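# Fit the matching pentomino piece into the board's hole

## Task

Place the loose piece that matches the gap in the wooden-board pentomino puzzle flat into that gap. Every other piece in that same field must stay flat inside it, and the board must stay upright. Then release the piece and finish with neither arm touching the board, any of its pieces or any other loose object.

## Robot and tools

Robot: two 6-joint arms, left_arm and right_arm, each with a parallel two-finger gripper. Left_arm's base is at (-0.064, +0.570, +0.100) m and right_arm's at (+0.035, -0.424, +0.077) m, so they face each other across the table with left_arm on the +y side. The names say nothing about which side of an image an arm is on.

Frame: every reported gripper pose uses one shared scene frame. Its origin is the table centre, +z points up, and the table top is at z = +0.020 m. end_effector_position is the point between the finger pads, 3 to 4 cm short of the tips. Fingers point along the gripper's +x and close along its y. Reported hand positions can be a little wrong, more so at long reach.

Joint order, used in every row and in every per-joint list: waist (joint_0), shoulder (joint_1), elbow (joint_2), wrist pitch (joint_3), wrist yaw (joint_4), wrist roll (joint_5). Ranges in rad: waist -3.054 to 3.054, shoulder 0 to 3.142, elbow 0 to 2.356, wrist pitch and yaw -1.571 to 1.571, roll -3.142 to 3.142. The true ends may differ by up to 0.010 rad either way.

Row format: one list of 14 numbers, each in [-1, 1], always including both arms. The order is left_arm's six joint offsets and then its opening, followed by the same seven for right_arm. Joint numbers are scaled offsets, not poses: 1.0 equals 0.9615 rad for waist, shoulder and elbow, 1.713 for wrist pitch, 1.767 for wrist yaw and 1.728 for wrist roll. Send 0 for a joint that should not move. The opening number is absolute: +1 means fully open (0.088 m between the pads), and empty fingers close at about -0.80. Going lower adds nothing. Closing fully takes at least about 0.5 s.

execute_actions(actions): a list of actions. Each action is a table of 1 to 15 rows, and each row lasts one 1/30 s step, so one action is 15 steps or 0.5 s. A short table repeats its last row. Joint offsets in every row are measured from the angles at the start of that action, not from the row before. If a row pushes a joint more than 0.010 rad past its range, that action is refused for both arms. If the first action does so, or anything is malformed, the whole call is refused. Over-asking a joint stops it at its end and prints "joint sent to its limit". An empty list just returns the current state and images.

move(target, speed, blocking): target is one 14-number row in the same layout. Its offsets count from the "Joint positions" in the latest result that shows them. All joints travel in step, so the gripper follows a curve, and nothing slows for obstacles or the other arm. speed is the top rate in rad/s of the joint with the farthest to go, from 0.01 to 2, default 0.5. Paths last 0.5 to 10 s. The result adds a "move:" line giving the ending (done, off_target, moving, held, fault), limits=held or limits=none, and each arm's joint farthest from its target. With blocking=false the result comes back after 0.5 s. Until some result shows the move has ended, check with wait(0) or call stop. Other moves and actions are refused in the meantime.

wait(seconds): 0 to 10. Every arm keeps its last command. stop: brakes a running move, and the fingers keep moving. zoom_image(camera, region): region is [x0, y0, x1, y1] in pixels, at most 504x504. Cameras are cam_high, cam_low, cam_left_wrist and cam_right_wrist, all 504x504. read_manual only gives licence text. finished_scene(scene) ends scene 1 or 2 permanently, so call it only once the piece is seated, released and both hands are clear.

Reading results: the state line gives each gripper's position, quat_wxyz and velocities. "Joint positions" lists six angles per arm plus the pad gap in m. "Joint targets" are the angles the joints are currently being driven toward. grip_measured is the measured opening on the command scale. It can be off by about 1 mm, and up to 0.061 narrower than the pads while squeezing. grip_effort_n is the motor force in N; negative means closing, it caps near 83 N, and it is n/a at the start. "joint command not followed" means a clearance check altered some targets. MOTOR HOT appears from 50 °C. At 95 °C an over-temperature fault holds the arm, and it may go limp.

Motion limits: on each step a joint's target stays within about 0.21 to 0.27 rad of its measured angle. Targets that would move the gripper more than 70 mm get scaled back. Large moves therefore take several actions, and friction can leave a joint short, especially at long reach. Check the positions after each move and command any remainder.

Grasping: to hold a piece, command an opening about 0.07 below grip_measured. Pieces under 3 mm thick get less force. Load limits in N m: waist 17, shoulder 21.1, elbow 21, wrist pitch 5.55, yaw 5.53, roll 5.19. Reaching one stops that arm for 10 s.

Avoid: arm-to-arm collisions, which end the scene; knocking anything off the table; tipping the board; disturbing the other pieces in the field; dropping the piece; hard or fast contact and deep press targets. The held piece may occasionally be tugged. The simulation keeps running while you think.

Each tool is called after "Emit:" by a JSON object that holds its "fn" and its "kwargs", one argument or row to a line.

## Session

Emit:
{"fn": "execute_actions", "kwargs": {
  "actions": []
}}

Scene clock: 0.00 s.
left_arm: end_effector_position=(-0.0714, +0.2543, +0.4190) grip_measured=+0.990 grip_effort_n=n/a end_effector_quat_wxyz=(+0.699, -0.017, -0.012, -0.715) end_effector_velocity=(-0.001, +0.002, -0.001) end_effector_angular_velocity=(+0.002, -0.007, +0.000) | right_arm: end_effector_position=(+0.0465, -0.2154, +0.3667) grip_measured=+1.000 grip_effort_n=n/a end_effector_quat_wxyz=(+0.511, +0.605, +0.600, +0.111) end_effector_velocity=(-0.002, -0.001, -0.003) end_effector_angular_velocity=(-0.013, +0.003, +0.019)
Joint names: [waist, shoulder, elbow, wrist pitch, wrist yaw, wrist roll]
Joint positions: left_arm=[-0.003  0.848  0.641  0.249 -0.006 -0.006  0.087] | right_arm=[ 0.609  0.677  0.982 -0.893  0.526  2.436  0.088]
Joint velocities: left_arm=[-0.007 -0.007 -0.002 -0.007 -0.007  0.007 -0.   ] | right_arm=[-0.002 -0.002 -0.002 -0.007 -0.022 -0.007  0.   ]
Motor temperatures (°C, as the motors report them): left_arm=[16 14 16 16 17 16] | right_arm=[15 19 18 17 17 17]
Heat: left arm: hottest wrist yaw 17 °C (+0.0 °C/min); right arm: hottest shoulder 19 °C (+0.0 °C/min).
Joint targets: left_arm=[-0.003 0.848 0.641 0.249 -0.006 -0.006] | right_arm=[0.609 0.677 0.982 -0.893 0.526 2.436]
camera_calibration (this result's frames):
cam_right_wrist: T_world_to_cam=[[-0.645146, -0.189954, -0.740071, 0.263722], [-0.763541, 0.195953, 0.615311, -0.119002], [0.0281384, 0.962039, -0.271456, 0.386849], [0, 0, 0, 1]] pos_world=[0.0683908, -0.29875, 0.373408]

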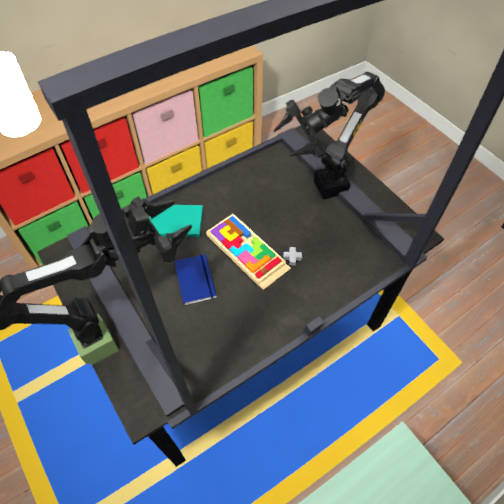

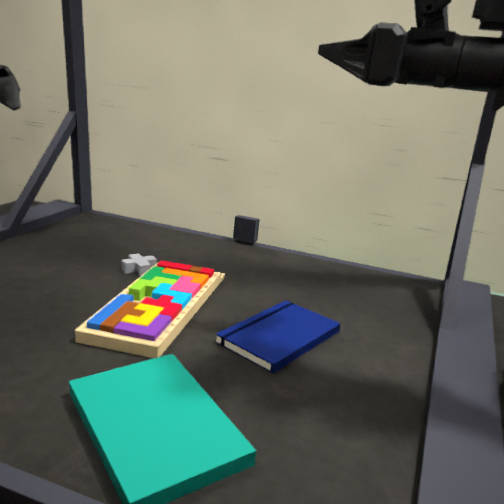

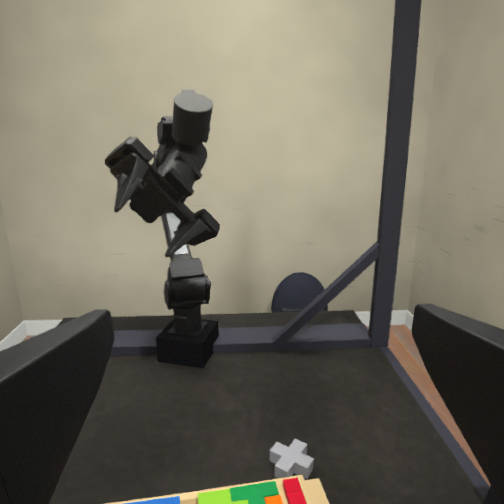

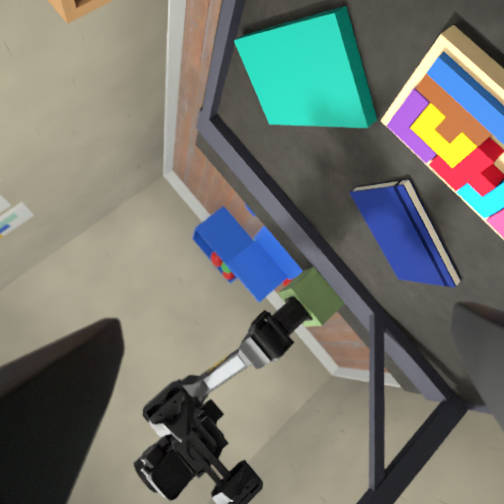

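Emit:
{"fn": "move", "kwargs": {
  "target": [0,-0.6,-0.3,0,0,0,1, -0.03,0.6,0.3,-0.01,-0.298,-0.7,1],
  "speed": 1.2
}}

Emit:
{"fn": "move", "kwargs": {
  "target": [0,0,0,0,0,0,1, 0,0.56,0.23,0,0,-0.712,1],
  "speed": 1.2
}}

Scene clock: 2.53 s.
left_arm: end_effector_position=(-0.0684, +0.3596, +0.4297) grip_measured=+0.990 grip_effort_n=4.9 end_effector_quat_wxyz=(+0.689, -0.124, -0.115, -0.705) end_effector_velocity=(-0.002, -0.002, -0.007) end_effector_angular_velocity=(+0.027, +0.004, -0.012) | right_arm: end_effector_position=(-0.0548, -0.1206, +0.3250) grip_measured=+1.000 grip_effort_n=-0.7 end_effector_quat_wxyz=(+0.641, +0.030, +0.627, +0.442) end_effector_velocity=(+0.001, -0.005, -0.005) end_effector_angular_velocity=(-0.026, -0.007, +0.008)
Joint names: [waist, shoulder, elbow, wrist pitch, wrist yaw, wrist roll]
Joint positions: left_arm=[-0.003  0.275  0.366  0.249 -0.006 -0.006  0.087] | right_arm=[ 0.584  1.242  1.26  -0.908  0.003  1.23   0.088]
Joint velocities: left_arm=[-0.002 -0.002 -0.007 -0.022  0.007 -0.007  0.   ] | right_arm=[-0.002 -0.002 -0.007 -0.022 -0.007 -0.007  0.   ]
Motor temperatures (°C, as the motors report them): left_arm=[16 15 17 17 17 16] | right_arm=[15 19 18 17 17 17]
Heat: left arm: hottest elbow 17 °C (+0.0 °C/min); right arm: hottest shoulder 19 °C (+0.0 °C/min).
Joint targets: left_arm=[-0.003 0.271 0.353 0.249 -0.006 -0.006] | right_arm=[0.580 1.254 1.270 -0.910 -0.001 1.226]
move: off_target (left_arm, right_arm); limits=none; left_arm: farthest joint: the elbow, 0.013 radians from its target (0.289 radians at the start); right_arm: farthest joint: the shoulder, 0.011 radians from its target (0.577 radians at the start)
camera_calibration (this result's frames):
cam_left_wrist: T_world_to_cam=[[-0.99886, 0.0477198, 0.000819668, -0.0818296], [-0.00225871, -0.03011, -0.999544, 0.474364], [-0.0476734, -0.998407, 0.0301834, 0.425292], [0, 0, 0, 1]] pos_world=[-0.0603898, 0.442802, 0.461378]
cam_right_wrist: T_world_to_cam=[[0.477234, -0.615348, -0.627371, 0.159052], [-0.74865, -0.658545, 0.0764353, -0.116415], [-0.460186, 0.433203, -0.77496, 0.360272], [0, 0, 0, 1]] pos_world=[0.00273311, -0.134863, 0.38788]

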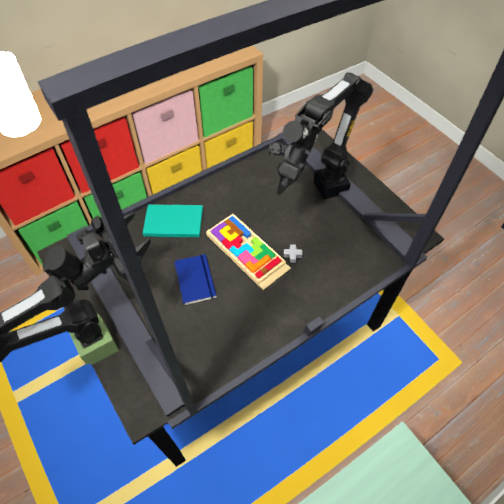

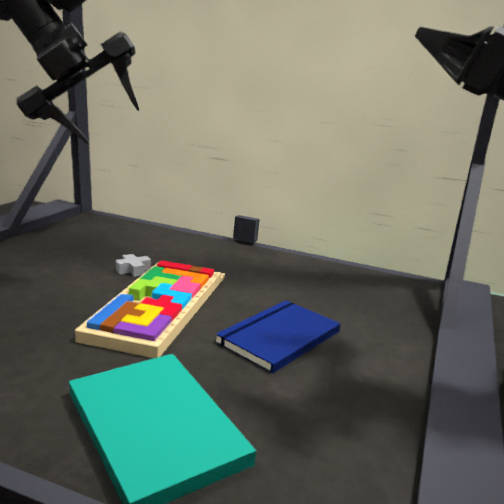

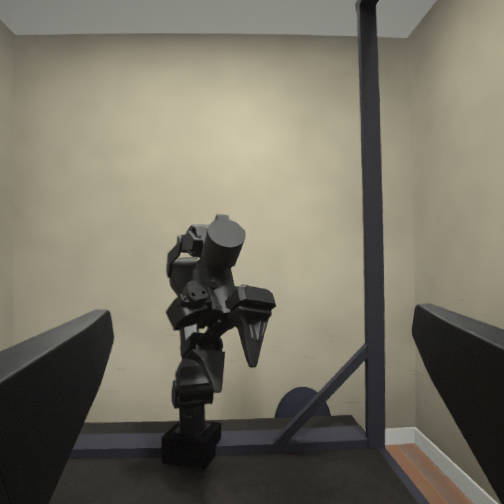

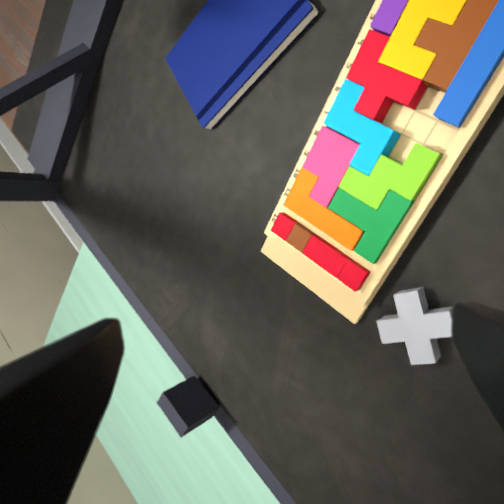

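Scene clock: 4.27 s.
left_arm: end_effector_position=(-0.0684, +0.3596, +0.4297) grip_measured=+0.990 grip_effort_n=4.9 end_effector_quat_wxyz=(+0.689, -0.124, -0.115, -0.705) end_effector_velocity=(+0.001, +0.001, +0.001) end_effector_angular_velocity=(-0.007, +0.010, +0.002) | right_arm: end_effector_position=(-0.0792, -0.0386, +0.2227) grip_measured=+1.000 grip_effort_n=-1.6 end_effector_quat_wxyz=(+0.495, -0.453, +0.338, +0.660) end_effector_velocity=(+0.002, +0.000, -0.001) end_effector_angular_velocity=(+0.005, -0.008, +0.002)
Joint names: [waist, shoulder, elbow, wrist pitch, wrist yaw, wrist roll]
Joint positions: left_arm=[-0.003  0.275  0.366  0.249 -0.006 -0.006  0.087] | right_arm=[ 0.584  1.765  1.472 -0.908  0.003  0.002  0.088]
Joint velocities: left_arm=[-0.002 -0.002 -0.002  0.007 -0.007 -0.007 -0.   ] | right_arm=[-0.002 -0.002 -0.007  0.007  0.007 -0.007  0.   ]
Motor temperatures (°C, as the motors report them): left_arm=[16 15 17 17 17 16] | right_arm=[15 20 19 18 17 17]
Heat: left arm: hottest elbow 17 °C (+0.0 °C/min); right arm: hottest shoulder 20 °C (+0.0 °C/min).
Joint targets: left_arm=[-0.003 0.275 0.366 0.249 -0.006 -0.006] | right_arm=[0.584 1.781 1.481 -0.908 0.003 -0.001]
move: off_target (right_arm); limits=none; left_arm: farthest joint: the waist, 0.000 radians from its target (0.000 radians at the start); right_arm: farthest joint: the shoulder, 0.016 radians from its target (0.538 radians at the start)
camera_calibration (this result's frames):
cam_left_wrist: T_world_to_cam=[[-0.99886, 0.0477198, 0.000819668, -0.0818296], [-0.00225871, -0.03011, -0.999544, 0.474364], [-0.0476734, -0.998407, 0.0301834, 0.425292], [0, 0, 0, 1]] pos_world=[-0.0603898, 0.442802, 0.461378]
cam_right_wrist: T_world_to_cam=[[0.968876, 0.242942, -0.0475221, 0.0999337], [0.241216, -0.969676, -0.0392803, 0.0193343], [-0.0556239, 0.0265946, -0.998098, 0.30025], [0, 0, 0, 1]] pos_world=[-0.084786, -0.0135152, 0.305188]

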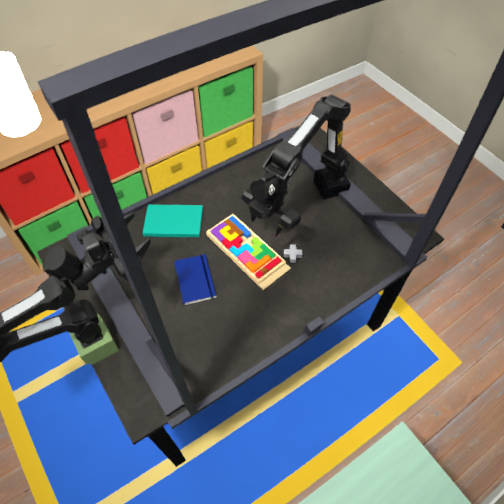

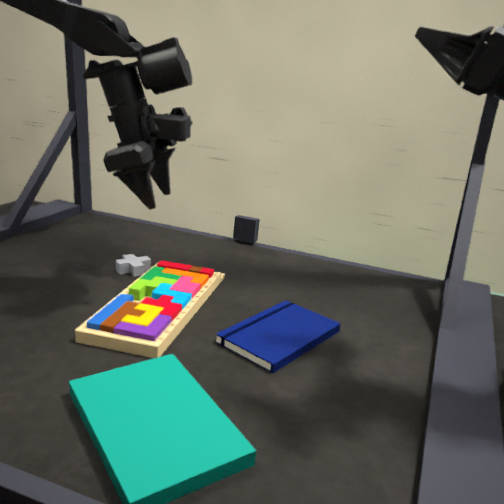

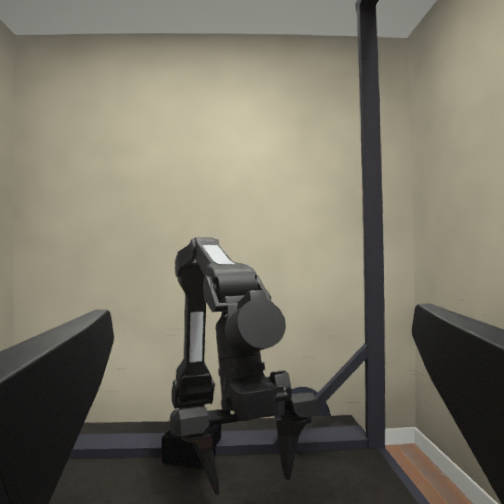

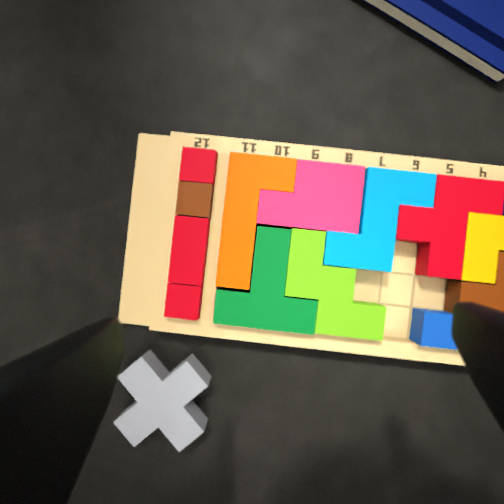

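Emit:
{"fn": "move", "kwargs": {
  "target": [0,0,0,0,0,0,1, 0.228,0.242,-0.174,0.001,0,-0.213,0.67],
  "speed": 0.4
}}

Scene clock: 7.33 s.
left_arm: end_effector_position=(-0.0684, +0.3596, +0.4297) grip_measured=+0.990 grip_effort_n=4.9 end_effector_quat_wxyz=(+0.689, -0.124, -0.115, -0.705) end_effector_velocity=(+0.001, -0.000, -0.002) end_effector_angular_velocity=(+0.008, +0.009, +0.002) | right_arm: end_effector_position=(-0.1367, -0.1143, +0.0991) grip_measured=+0.672 grip_effort_n=-13.7 end_effector_quat_wxyz=(+0.242, -0.666, +0.243, +0.662) end_effector_velocity=(+0.000, -0.001, +0.001) end_effector_angular_velocity=(-0.006, +0.005, +0.005)
Joint names: [waist, shoulder, elbow, wrist pitch, wrist yaw, wrist roll]
Joint positions: left_arm=[-0.003  0.275  0.366  0.249 -0.006 -0.006  0.087] | right_arm=[ 0.802  1.982  1.313 -0.907  0.003 -0.362  0.072]
Joint velocities: left_arm=[-0.002 -0.002 -0.002 -0.007 -0.007 -0.007 -0.   ] | right_arm=[-0.002 -0.002  0.002 -0.007 -0.007 -0.007 -0.   ]
Motor temperatures (°C, as the motors report them): left_arm=[16 15 18 17 17 16] | right_arm=[15 20 19 18 17 17]
Heat: left arm: hottest elbow 18 °C (+8.2 °C/min); right arm: hottest shoulder 20 °C (+8.2 °C/min).
Joint targets: left_arm=[-0.003 0.275 0.366 0.249 -0.006 -0.006] | right_arm=[0.803 1.998 1.304 -0.906 0.003 -0.366]
move: off_target (right_arm); limits=none; left_arm: farthest joint: the waist, 0.000 radians from its target (0.000 radians at the start); right_arm: farthest joint: the shoulder, 0.015 radians from its target (0.233 radians at the start)
camera_calibration (this result's frames):
cam_left_wrist: T_world_to_cam=[[-0.99886, 0.0477198, 0.000819668, -0.0818296], [-0.00225871, -0.03011, -0.999544, 0.474364], [-0.0476734, -0.998407, 0.0301834, 0.425292], [0, 0, 0, 1]] pos_world=[-0.0603898, 0.442802, 0.461378]
cam_right_wrist: T_world_to_cam=[[0.685906, 0.727055, -0.030391, 0.183176], [0.693391, -0.640336, 0.330422, 0.0177366], [0.220774, -0.247711, -0.943344, 0.176708], [0, 0, 0, 1]] pos_world=[-0.176953, -0.0780495, 0.166403]

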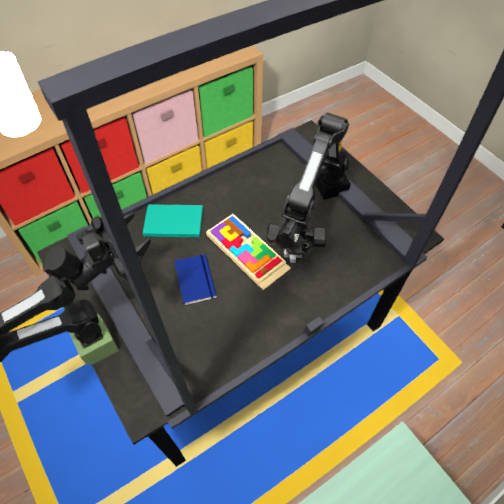

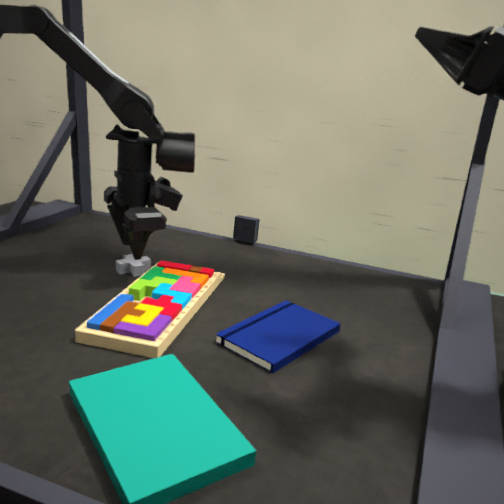

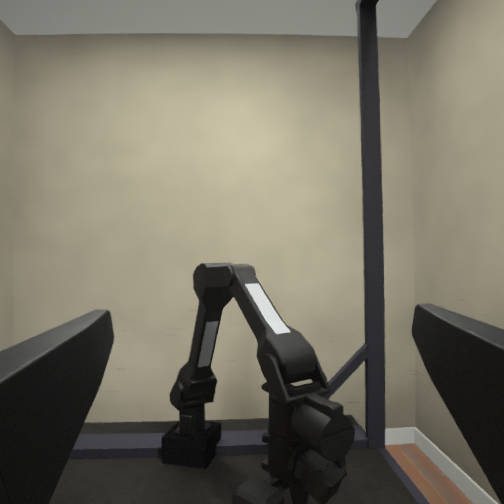

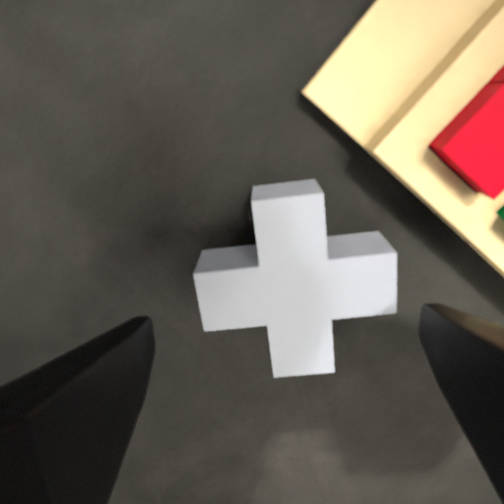

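Emit:
{"fn": "move", "kwargs": {
  "target": [0,0,0,0,0,0,1, -0.005,0.072,-0.039,0.048,0,-0.034,0.67],
  "speed": 0.12
}}

Scene clock: 9.53 s.
left_arm: end_effector_position=(-0.0684, +0.3596, +0.4297) grip_measured=+0.990 grip_effort_n=4.9 end_effector_quat_wxyz=(+0.689, -0.124, -0.115, -0.705) end_effector_velocity=(+0.002, -0.001, -0.003) end_effector_angular_velocity=(+0.013, +0.023, +0.002) | right_arm: end_effector_position=(-0.1380, -0.1109, +0.0754) grip_measured=+0.672 grip_effort_n=-13.3 end_effector_quat_wxyz=(+0.224, -0.672, +0.225, +0.669) end_effector_velocity=(-0.002, -0.001, +0.001) end_effector_angular_velocity=(-0.004, +0.023, +0.019)
Joint names: [waist, shoulder, elbow, wrist pitch, wrist yaw, wrist roll]
Joint positions: left_arm=[-0.003  0.275  0.366  0.249 -0.006 -0.006  0.087] | right_arm=[ 0.801  2.034  1.286 -0.826  0.003 -0.418  0.072]
Joint velocities: left_arm=[ 0.002  0.002 -0.002 -0.007 -0.007 -0.022 -0.   ] | right_arm=[-0.002 -0.007 -0.007  0.007 -0.022 -0.022  0.   ]
Motor temperatures (°C, as the motors report them): left_arm=[16 15 18 18 17 16] | right_arm=[15 20 19 18 17 17]
Heat: left arm: hottest elbow 18 °C (+6.3 °C/min); right arm: hottest shoulder 20 °C (+6.3 °C/min).
Joint targets: left_arm=[-0.003 0.275 0.366 0.249 -0.006 -0.006] | right_arm=[0.797 2.052 1.276 -0.825 0.003 -0.421]
move: off_target (right_arm); limits=none; left_arm: farthest joint: the waist, 0.000 radians from its target (0.000 radians at the start); right_arm: farthest joint: the shoulder, 0.017 radians from its target (0.069 radians at the start)
camera_calibration (this result's frames):
cam_left_wrist: T_world_to_cam=[[-0.99886, 0.0477198, 0.000819668, -0.0818296], [-0.00225871, -0.03011, -0.999544, 0.474364], [-0.0476734, -0.998407, 0.0301834, 0.425292], [0, 0, 0, 1]] pos_world=[-0.0603898, 0.442802, 0.461378]
cam_right_wrist: T_world_to_cam=[[0.645513, 0.763147, -0.0303139, 0.17927], [0.727287, -0.602094, 0.32945, 0.037623], [0.233167, -0.234711, -0.943686, 0.158701], [0, 0, 0, 1]] pos_world=[-0.180088, -0.0769078, 0.142804]

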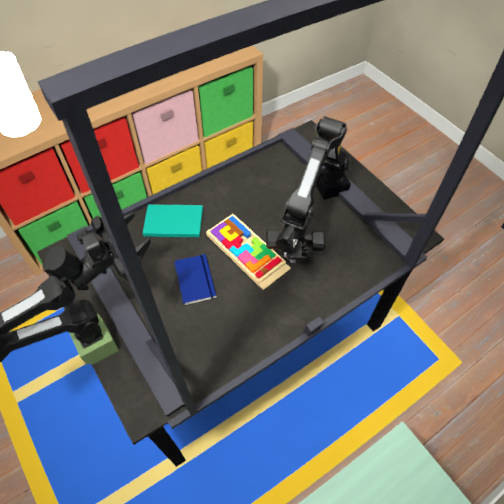

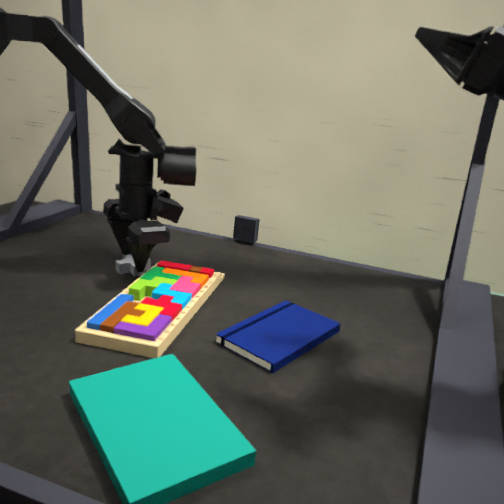

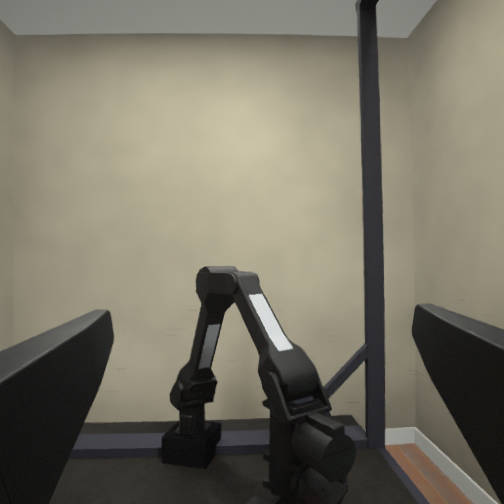

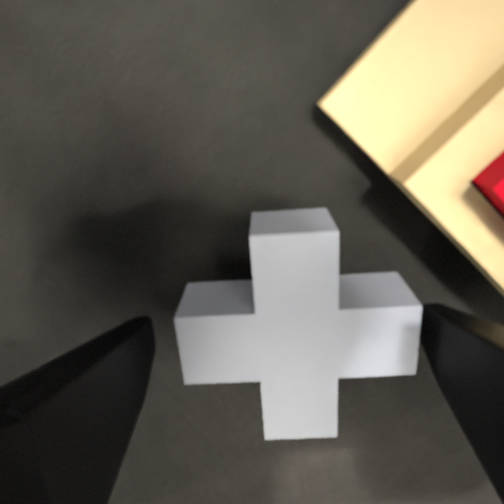

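Emit:
{"fn": "execute_actions", "kwargs": {
  "actions": [
    [[0,0,0,0,0,0,1, 0,0,0,0,0,0,0.5],[0,0,0,0,0,0,1, 0,0,0,0,0,0,0.5],[0,0,0,0,0,0,1, 0,0,0,0,0,0,0.45],[0,0,0,0,0,0,1, 0,0,0,0,0,0,0.45],[0,0,0,0,0,0,1, 0,0,0,0,0,0,0.4],[0,0,0,0,0,0,1, 0,0,0,0,0,0,0.4],[0,0,0,0,0,0,1, 0,0,0,0,0,0,0.3]]
  ]
}}

Emit:
{"fn": "move", "kwargs": {
  "target": [0,0,0,0,0,0,1, 0,-0.088,0.105,-0.094,0,0,0.3],
  "speed": 0.2
}}

Scene clock: 11.43 s.
left_arm: end_effector_position=(-0.0684, +0.3596, +0.4297) grip_measured=+0.990 grip_effort_n=4.9 end_effector_quat_wxyz=(+0.689, -0.124, -0.115, -0.705) end_effector_velocity=(-0.003, -0.001, -0.006) end_effector_angular_velocity=(+0.022, +0.004, -0.017) | right_arm: end_effector_position=(-0.1380, -0.1109, +0.0754) grip_measured=+0.366 grip_effort_n=-83.5 end_effector_quat_wxyz=(+0.224, -0.672, +0.225, +0.669) end_effector_velocity=(+0.001, -0.002, +0.000) end_effector_angular_velocity=(-0.010, +0.003, +0.005)
Joint names: [waist, shoulder, elbow, wrist pitch, wrist yaw, wrist roll]
Joint positions: left_arm=[-0.003  0.275  0.366  0.249 -0.006 -0.006  0.087] | right_arm=[ 0.801  2.034  1.286 -0.826  0.003 -0.418  0.057]
Joint velocities: left_arm=[-0.007 -0.007 -0.007 -0.022  0.007 -0.007 -0.   ] | right_arm=[-0.002 -0.002 -0.002 -0.007 -0.007 -0.007 -0.   ]
Motor temperatures (°C, as the motors report them): left_arm=[16 15 19 18 17 16] | right_arm=[15 21 19 18 17 17]
Heat: left arm: hottest elbow 19 °C (+10.5 °C/min); right arm: hottest shoulder 21 °C (+10.5 °C/min).
Joint targets: left_arm=[-0.003 0.275 0.366 0.249 -0.006 -0.006] | right_arm=[0.801 2.034 1.286 -0.826 0.003 -0.418]
camera_calibration (this result's frames):
cam_left_wrist: T_world_to_cam=[[-0.99886, 0.0477198, 0.000819668, -0.0818296], [-0.00225871, -0.03011, -0.999544, 0.474364], [-0.0476734, -0.998407, 0.0301834, 0.425292], [0, 0, 0, 1]] pos_world=[-0.0603898, 0.442802, 0.461378]
cam_right_wrist: T_world_to_cam=[[0.645513, 0.763147, -0.0303139, 0.17927], [0.727287, -0.602094, 0.32945, 0.037623], [0.233167, -0.234711, -0.943686, 0.158701], [0, 0, 0, 1]] pos_world=[-0.180088, -0.0769078, 0.142804]

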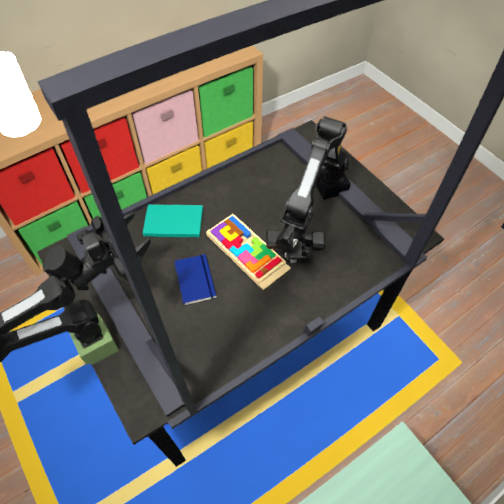

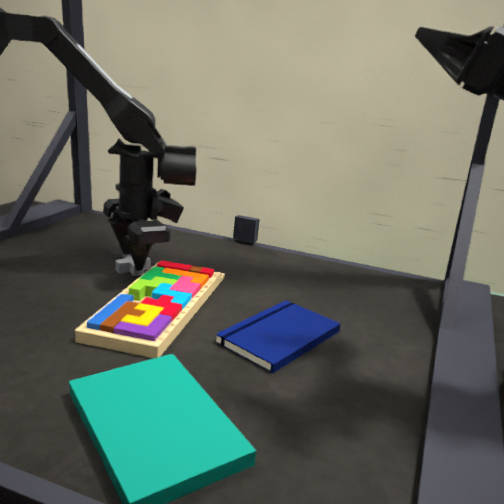

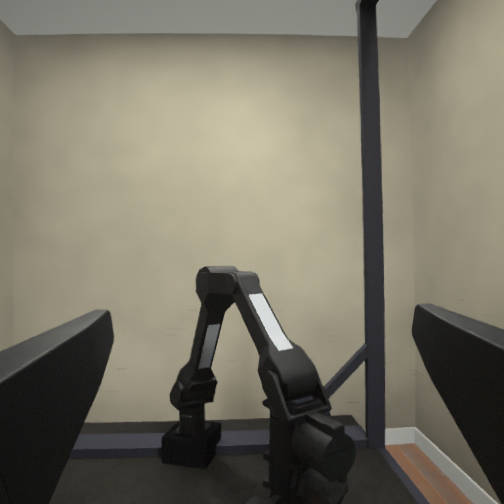

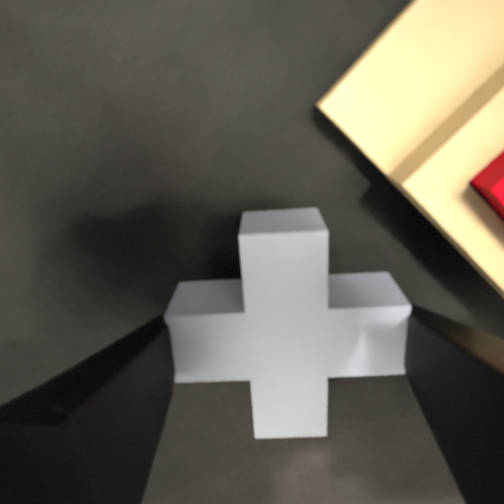

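Scene clock: 12.70 s.
left_arm: end_effector_position=(-0.0684, +0.3596, +0.4297) grip_measured=+0.990 grip_effort_n=4.9 end_effector_quat_wxyz=(+0.689, -0.124, -0.115, -0.705) end_effector_velocity=(-0.000, +0.001, -0.001) end_effector_angular_velocity=(+0.003, +0.009, -0.003) | right_arm: end_effector_position=(-0.1385, -0.1101, +0.1209) grip_measured=+0.366 grip_effort_n=-83.5 end_effector_quat_wxyz=(+0.225, -0.671, +0.224, +0.670) end_effector_velocity=(+0.001, -0.002, +0.000) end_effector_angular_velocity=(-0.010, +0.003, +0.005)
Joint names: [waist, shoulder, elbow, wrist pitch, wrist yaw, wrist roll]
Joint positions: left_arm=[-0.003  0.275  0.366  0.249 -0.006 -0.006  0.087] | right_arm=[ 0.801  1.963  1.378 -0.986  0.003 -0.418  0.057]
Joint velocities: left_arm=[-0.007 -0.007 -0.002 -0.007 -0.007 -0.007 -0.   ] | right_arm=[-0.002 -0.002 -0.002 -0.007 -0.007 -0.007 -0.   ]
Motor temperatures (°C, as the motors report them): left_arm=[16 15 19 18 17 16] | right_arm=[15 21 19 18 17 17]
Heat: left arm: hottest elbow 19 °C (+9.4 °C/min); right arm: hottest shoulder 21 °C (+9.4 °C/min).
Joint targets: left_arm=[-0.003 0.275 0.366 0.249 -0.006 -0.006] | right_arm=[0.801 1.950 1.387 -0.988 0.003 -0.418]
move: off_target (right_arm); limits=none; left_arm: farthest joint: the waist, 0.000 radians from its target (0.000 radians at the start); right_arm: farthest joint: the shoulder, 0.014 radians from its target (0.085 radians at the start)
camera_calibration (this result's frames):
cam_left_wrist: T_world_to_cam=[[-0.99886, 0.0477198, 0.000819668, -0.0818296], [-0.00225871, -0.03011, -0.999544, 0.474364], [-0.0476734, -0.998407, 0.0301834, 0.425292], [0, 0, 0, 1]] pos_world=[-0.0603898, 0.442802, 0.461378]
cam_right_wrist: T_world_to_cam=[[0.645448, 0.763265, -0.0286901, 0.180113], [0.728013, -0.603405, 0.325422, 0.0239438], [0.231072, -0.23093, -0.945133, 0.202189], [0, 0, 0, 1]] pos_world=[-0.180405, -0.0763348, 0.188471]

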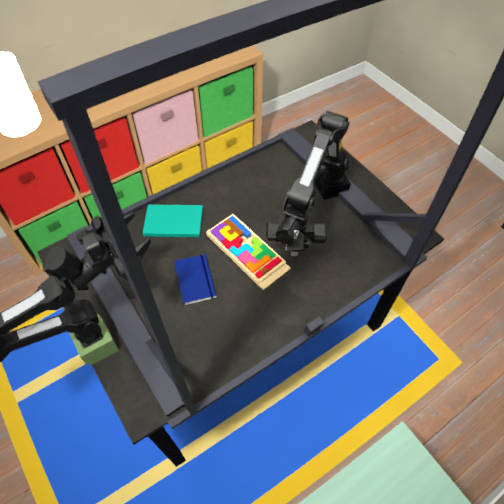

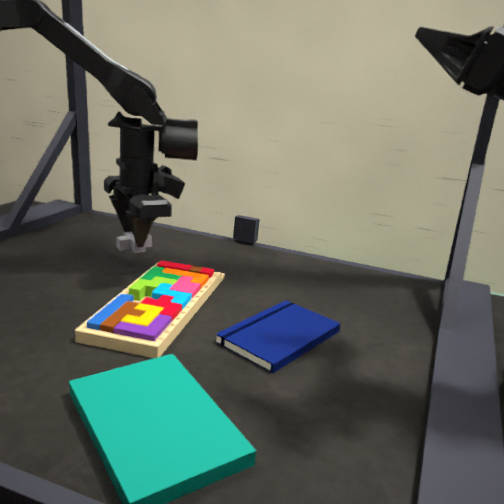

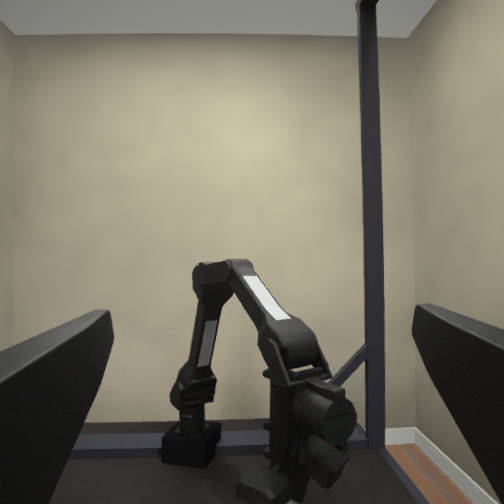

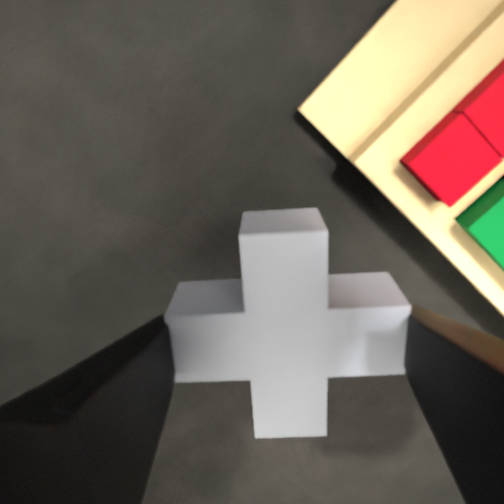

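Emit:
{"fn": "move", "kwargs": {
  "target": [0,0,0,0,0,0,1, -0.428,0.258,0.33,-0.045,0,0.208,0.3],
  "speed": 0.4
}}

Emit:
{"fn": "zoom_image", "kwargs": {
  "camera": "cam_low",
  "region": [80,260,200,340]
}}

Scene clock: 15.20 s.
left_arm: end_effector_position=(-0.0684, +0.3596, +0.4297) grip_measured=+0.990 grip_effort_n=4.9 end_effector_quat_wxyz=(+0.689, -0.124, -0.115, -0.705) end_effector_velocity=(+0.002, +0.000, +0.000) end_effector_angular_velocity=(+0.003, +0.023, +0.002) | right_arm: end_effector_position=(-0.0030, -0.0076, +0.1110) grip_measured=+0.366 grip_effort_n=-83.5 end_effector_quat_wxyz=(+0.462, -0.536, +0.458, +0.537) end_effector_velocity=(-0.002, -0.001, -0.003) end_effector_angular_velocity=(-0.003, +0.007, -0.019)
Joint names: [waist, shoulder, elbow, wrist pitch, wrist yaw, wrist roll]
Joint positions: left_arm=[-0.003  0.275  0.366  0.249 -0.006 -0.006  0.087] | right_arm=[ 0.386  2.191  1.686 -1.061  0.003 -0.062  0.057]
Joint velocities: left_arm=[ 0.002 -0.002  0.002 -0.007 -0.007 -0.022  0.   ] | right_arm=[ 0.002  0.002 -0.007  0.007 -0.007  0.022 -0.   ]
Motor temperatures (°C, as the motors report them): left_arm=[16 15 19 18 17 16] | right_arm=[15 22 19 18 17 17]
Heat: left arm: hottest elbow 19 °C (+7.9 °C/min); right arm: hottest shoulder 22 °C (+11.8 °C/min).
Joint targets: left_arm=[-0.003 0.275 0.366 0.249 -0.006 -0.006] | right_arm=[0.389 2.211 1.696 -1.063 0.003 -0.059]
move: off_target (right_arm); limits=none; left_arm: farthest joint: the waist, 0.000 radians from its target (0.000 radians at the start); right_arm: farthest joint: the shoulder, 0.020 radians from its target (0.248 radians at the start)
camera_calibration (this result's frames):
cam_left_wrist: T_world_to_cam=[[-0.99886, 0.0477198, 0.000819668, -0.0818296], [-0.00225871, -0.03011, -0.999544, 0.474364], [-0.0476734, -0.998407, 0.0301834, 0.425292], [0, 0, 0, 1]] pos_world=[-0.0603898, 0.442802, 0.461378]
cam_right_wrist: T_world_to_cam=[[0.994753, 0.0982186, -0.0286219, 0.0101432], [0.102205, -0.94182, 0.320202, -0.0134621], [0.00449309, -0.321447, -0.946917, 0.184035], [0, 0, 0, 1]] pos_world=[-0.00954097, 0.0454825, 0.178867]

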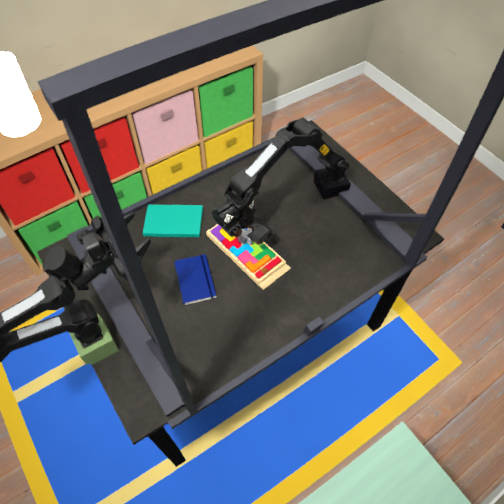

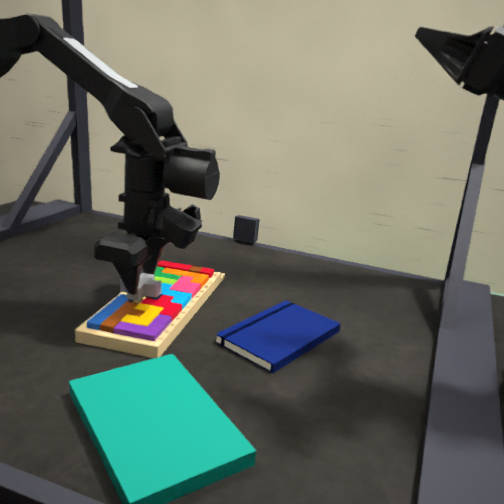

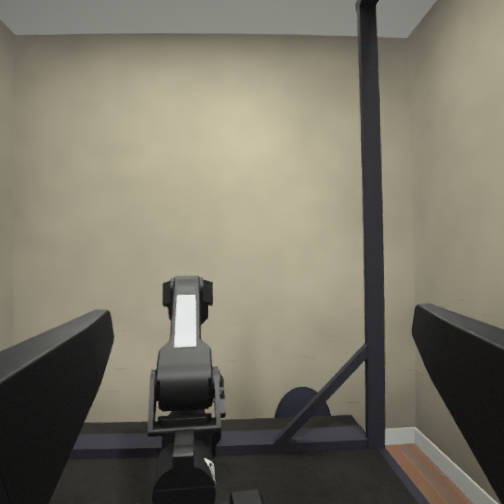

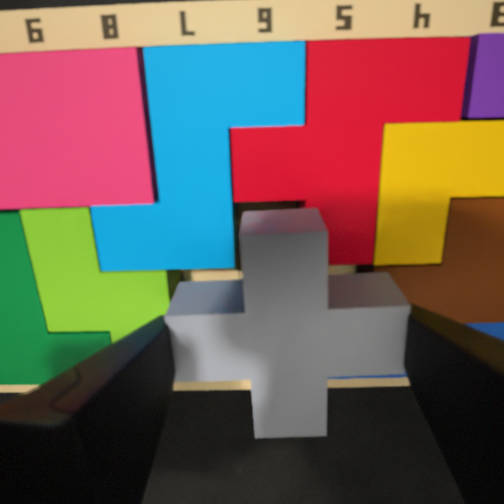

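Region (80, 260, 200, 340) of cam_low's 504x504 image, scaled by 4.200, with more detail than that image has.

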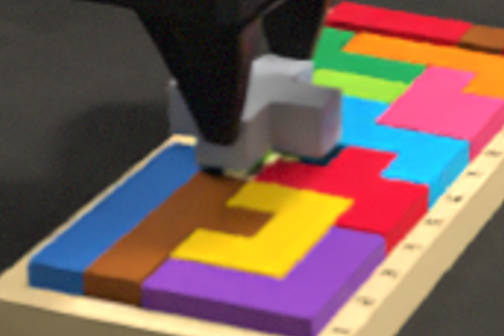

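Emit:
{"fn": "execute_actions", "kwargs": {
  "actions": [
    [[0,0,0,0,0,0,1, 0.012,0.026,-0.018,0.008,0,0.011,0.3]],
    [[0,0,0,0,0,0,1, 0,0,0,0,0,0,0.3]]
  ]
}}

Emit:
{"fn": "zoom_image", "kwargs": {
  "camera": "cam_right_wrist",
  "region": [140,170,440,340]
}}

Scene clock: 17.30 s.
left_arm: end_effector_position=(-0.0684, +0.3596, +0.4297) grip_measured=+0.990 grip_effort_n=4.9 end_effector_quat_wxyz=(+0.689, -0.124, -0.115, -0.705) end_effector_velocity=(+0.001, -0.000, -0.002) end_effector_angular_velocity=(+0.008, +0.009, +0.002) | right_arm: end_effector_position=(-0.0070, -0.0074, +0.1072) grip_measured=+0.366 grip_effort_n=-83.5 end_effector_quat_wxyz=(+0.464, -0.535, +0.460, +0.536) end_effector_velocity=(+0.002, -0.002, -0.002) end_effector_angular_velocity=(-0.013, +0.006, +0.015)
Joint names: [waist, shoulder, elbow, wrist pitch, wrist yaw, wrist roll]
Joint positions: left_arm=[-0.003  0.275  0.366  0.249 -0.006 -0.006  0.087] | right_arm=[ 0.396  2.196  1.68  -1.049  0.003 -0.046  0.057]
Joint velocities: left_arm=[-0.002 -0.002 -0.002 -0.007 -0.007 -0.007 -0.   ] | right_arm=[-0.007  0.002 -0.002 -0.007 -0.007 -0.022 -0.   ]
Motor temperatures (°C, as the motors report them): left_arm=[16 15 19 18 17 16] | right_arm=[15 22 20 18 17 17]
Heat: left arm: hottest elbow 19 °C (+6.9 °C/min); right arm: hottest shoulder 22 °C (+10.4 °C/min).
Joint targets: left_arm=[-0.003 0.275 0.366 0.249 -0.006 -0.006] | right_arm=[0.396 2.196 1.680 -1.049 0.003 -0.046]
camera_calibration (this result's frames):
cam_left_wrist: T_world_to_cam=[[-0.99886, 0.0477198, 0.000819668, -0.0818296], [-0.00225871, -0.03011, -0.999544, 0.474364], [-0.0476734, -0.998407, 0.0301834, 0.425292], [0, 0, 0, 1]] pos_world=[-0.0603898, 0.442802, 0.461378]
cam_right_wrist: T_world_to_cam=[[0.995366, 0.0917776, -0.0287049, 0.0139865], [0.0961345, -0.942595, 0.3198, -0.0117317], [0.00229334, -0.321077, -0.94705, 0.180541], [0, 0, 0, 1]] pos_world=[-0.0132079, 0.0456258, 0.175135]

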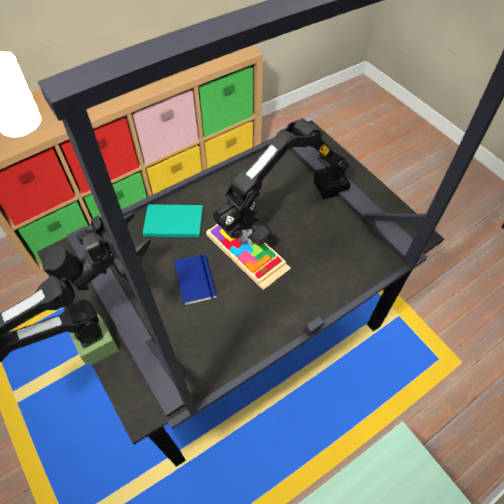

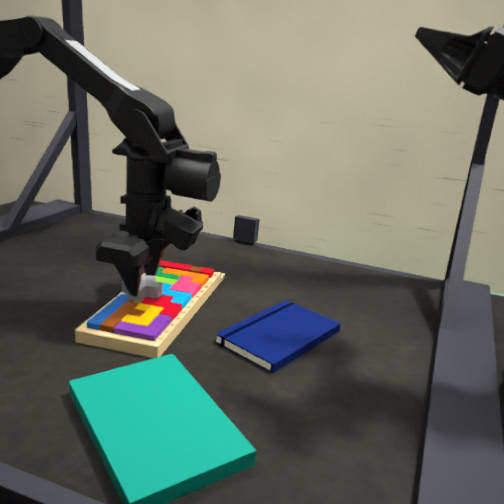

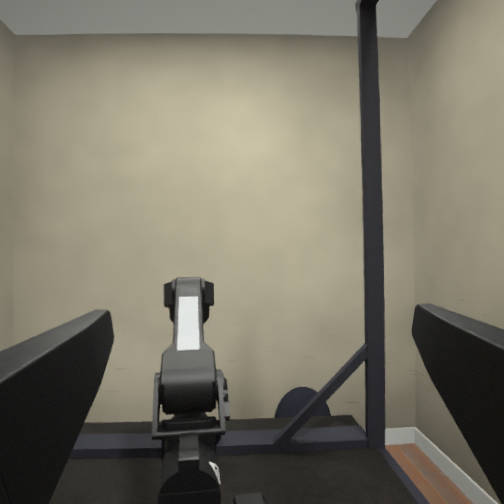

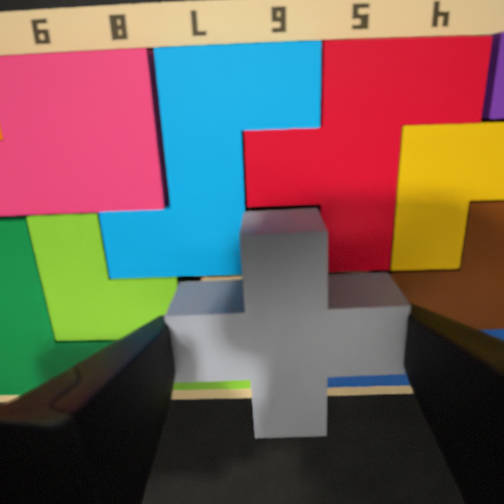

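Region (140, 170, 440, 340) of cam_right_wrist's 504x504 image, scaled by 1.680, with more detail than that image has; it fills the top 286 rows of this view, and the rest is white.

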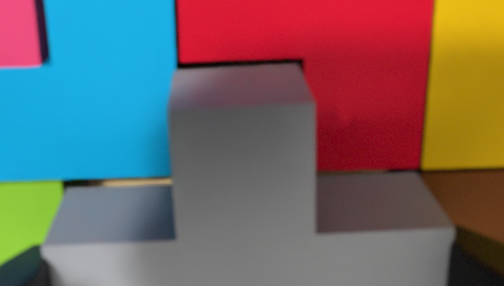

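Emit:
{"fn": "execute_actions", "kwargs": {
  "actions": [
    [[0,0,0,0,0,0,1, -0.004,0.024,-0.023,0.009,0,0,0.3]],
    [[0,0,0,0,0,0,1, 0,0,0,0,0,0,0.3]]
  ]
}}

Emit:
{"fn": "zoom_image", "kwargs": {
  "camera": "cam_right_wrist",
  "region": [140,170,440,340]
}}

Scene clock: 19.10 s.
left_arm: end_effector_position=(-0.0684, +0.3596, +0.4297) grip_measured=+0.990 grip_effort_n=4.9 end_effector_quat_wxyz=(+0.689, -0.124, -0.115, -0.705) end_effector_velocity=(-0.000, +0.001, +0.003) end_effector_angular_velocity=(-0.012, +0.010, -0.003) | right_arm: end_effector_position=(-0.0069, -0.0069, +0.1052) grip_measured=+0.366 grip_effort_n=-83.5 end_effector_quat_wxyz=(+0.465, -0.533, +0.459, +0.537) end_effector_velocity=(-0.001, -0.013, -0.001) end_effector_angular_velocity=(-0.057, +0.002, +0.010)
Joint names: [waist, shoulder, elbow, wrist pitch, wrist yaw, wrist roll]
Joint positions: left_arm=[-0.003  0.275  0.366  0.249 -0.006 -0.006  0.087] | right_arm=[ 0.396  2.196  1.671 -1.035  0.003 -0.046  0.057]
Joint velocities: left_arm=[-0.007 -0.002  0.002  0.007 -0.007 -0.007 -0.   ] | right_arm=[ 0.002 -0.002 -0.007 -0.051 -0.007 -0.007 -0.   ]
Motor temperatures (°C, as the motors report them): left_arm=[16 15 20 18 17 16] | right_arm=[15 23 20 18 17 17]
Heat: left arm: hottest elbow 20 °C (+9.4 °C/min); right arm: hottest shoulder 23 °C (+12.6 °C/min).
Joint targets: left_arm=[-0.003 0.275 0.366 0.249 -0.006 -0.006] | right_arm=[0.396 2.196 1.671 -1.035 0.003 -0.046]
camera_calibration (this result's frames):
cam_left_wrist: T_world_to_cam=[[-0.99886, 0.0477198, 0.000819668, -0.0818296], [-0.00225871, -0.03011, -0.999544, 0.474364], [-0.0476734, -0.998407, 0.0301834, 0.425292], [0, 0, 0, 1]] pos_world=[-0.0603898, 0.442802, 0.461378]
cam_right_wrist: T_world_to_cam=[[0.995386, 0.0915396, -0.0287508, 0.0137765], [0.0959335, -0.944198, 0.315097, -0.0101325], [0.00169747, -0.316402, -0.948624, 0.17898], [0, 0, 0, 1]] pos_world=[-0.0130447, 0.0458013, 0.173373]

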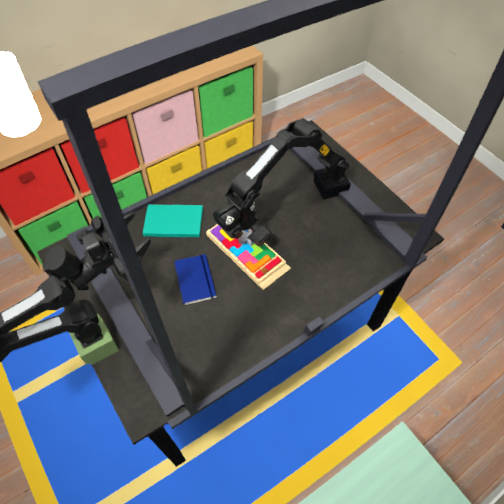

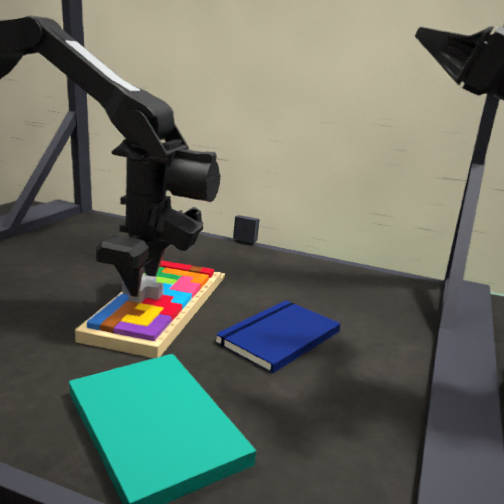

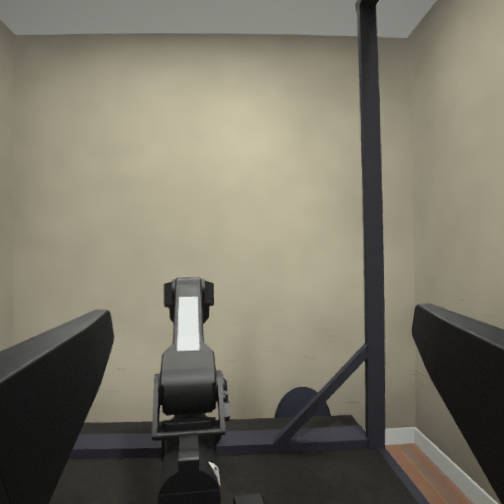

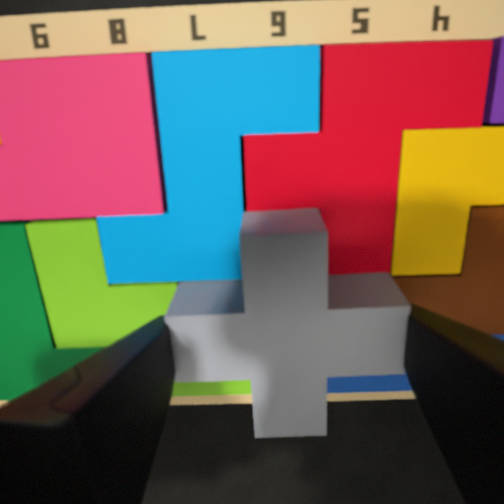

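Region (140, 170, 440, 340) of cam_right_wrist's 504x504 image, scaled by 1.680, with more detail than that image has; it fills the top 286 rows of this view, and the rest is white.

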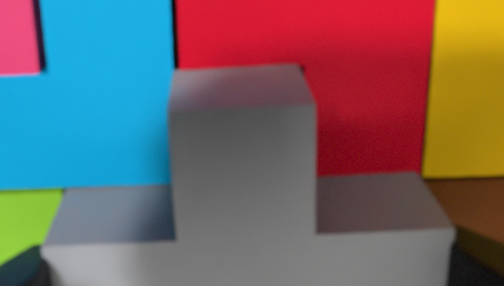

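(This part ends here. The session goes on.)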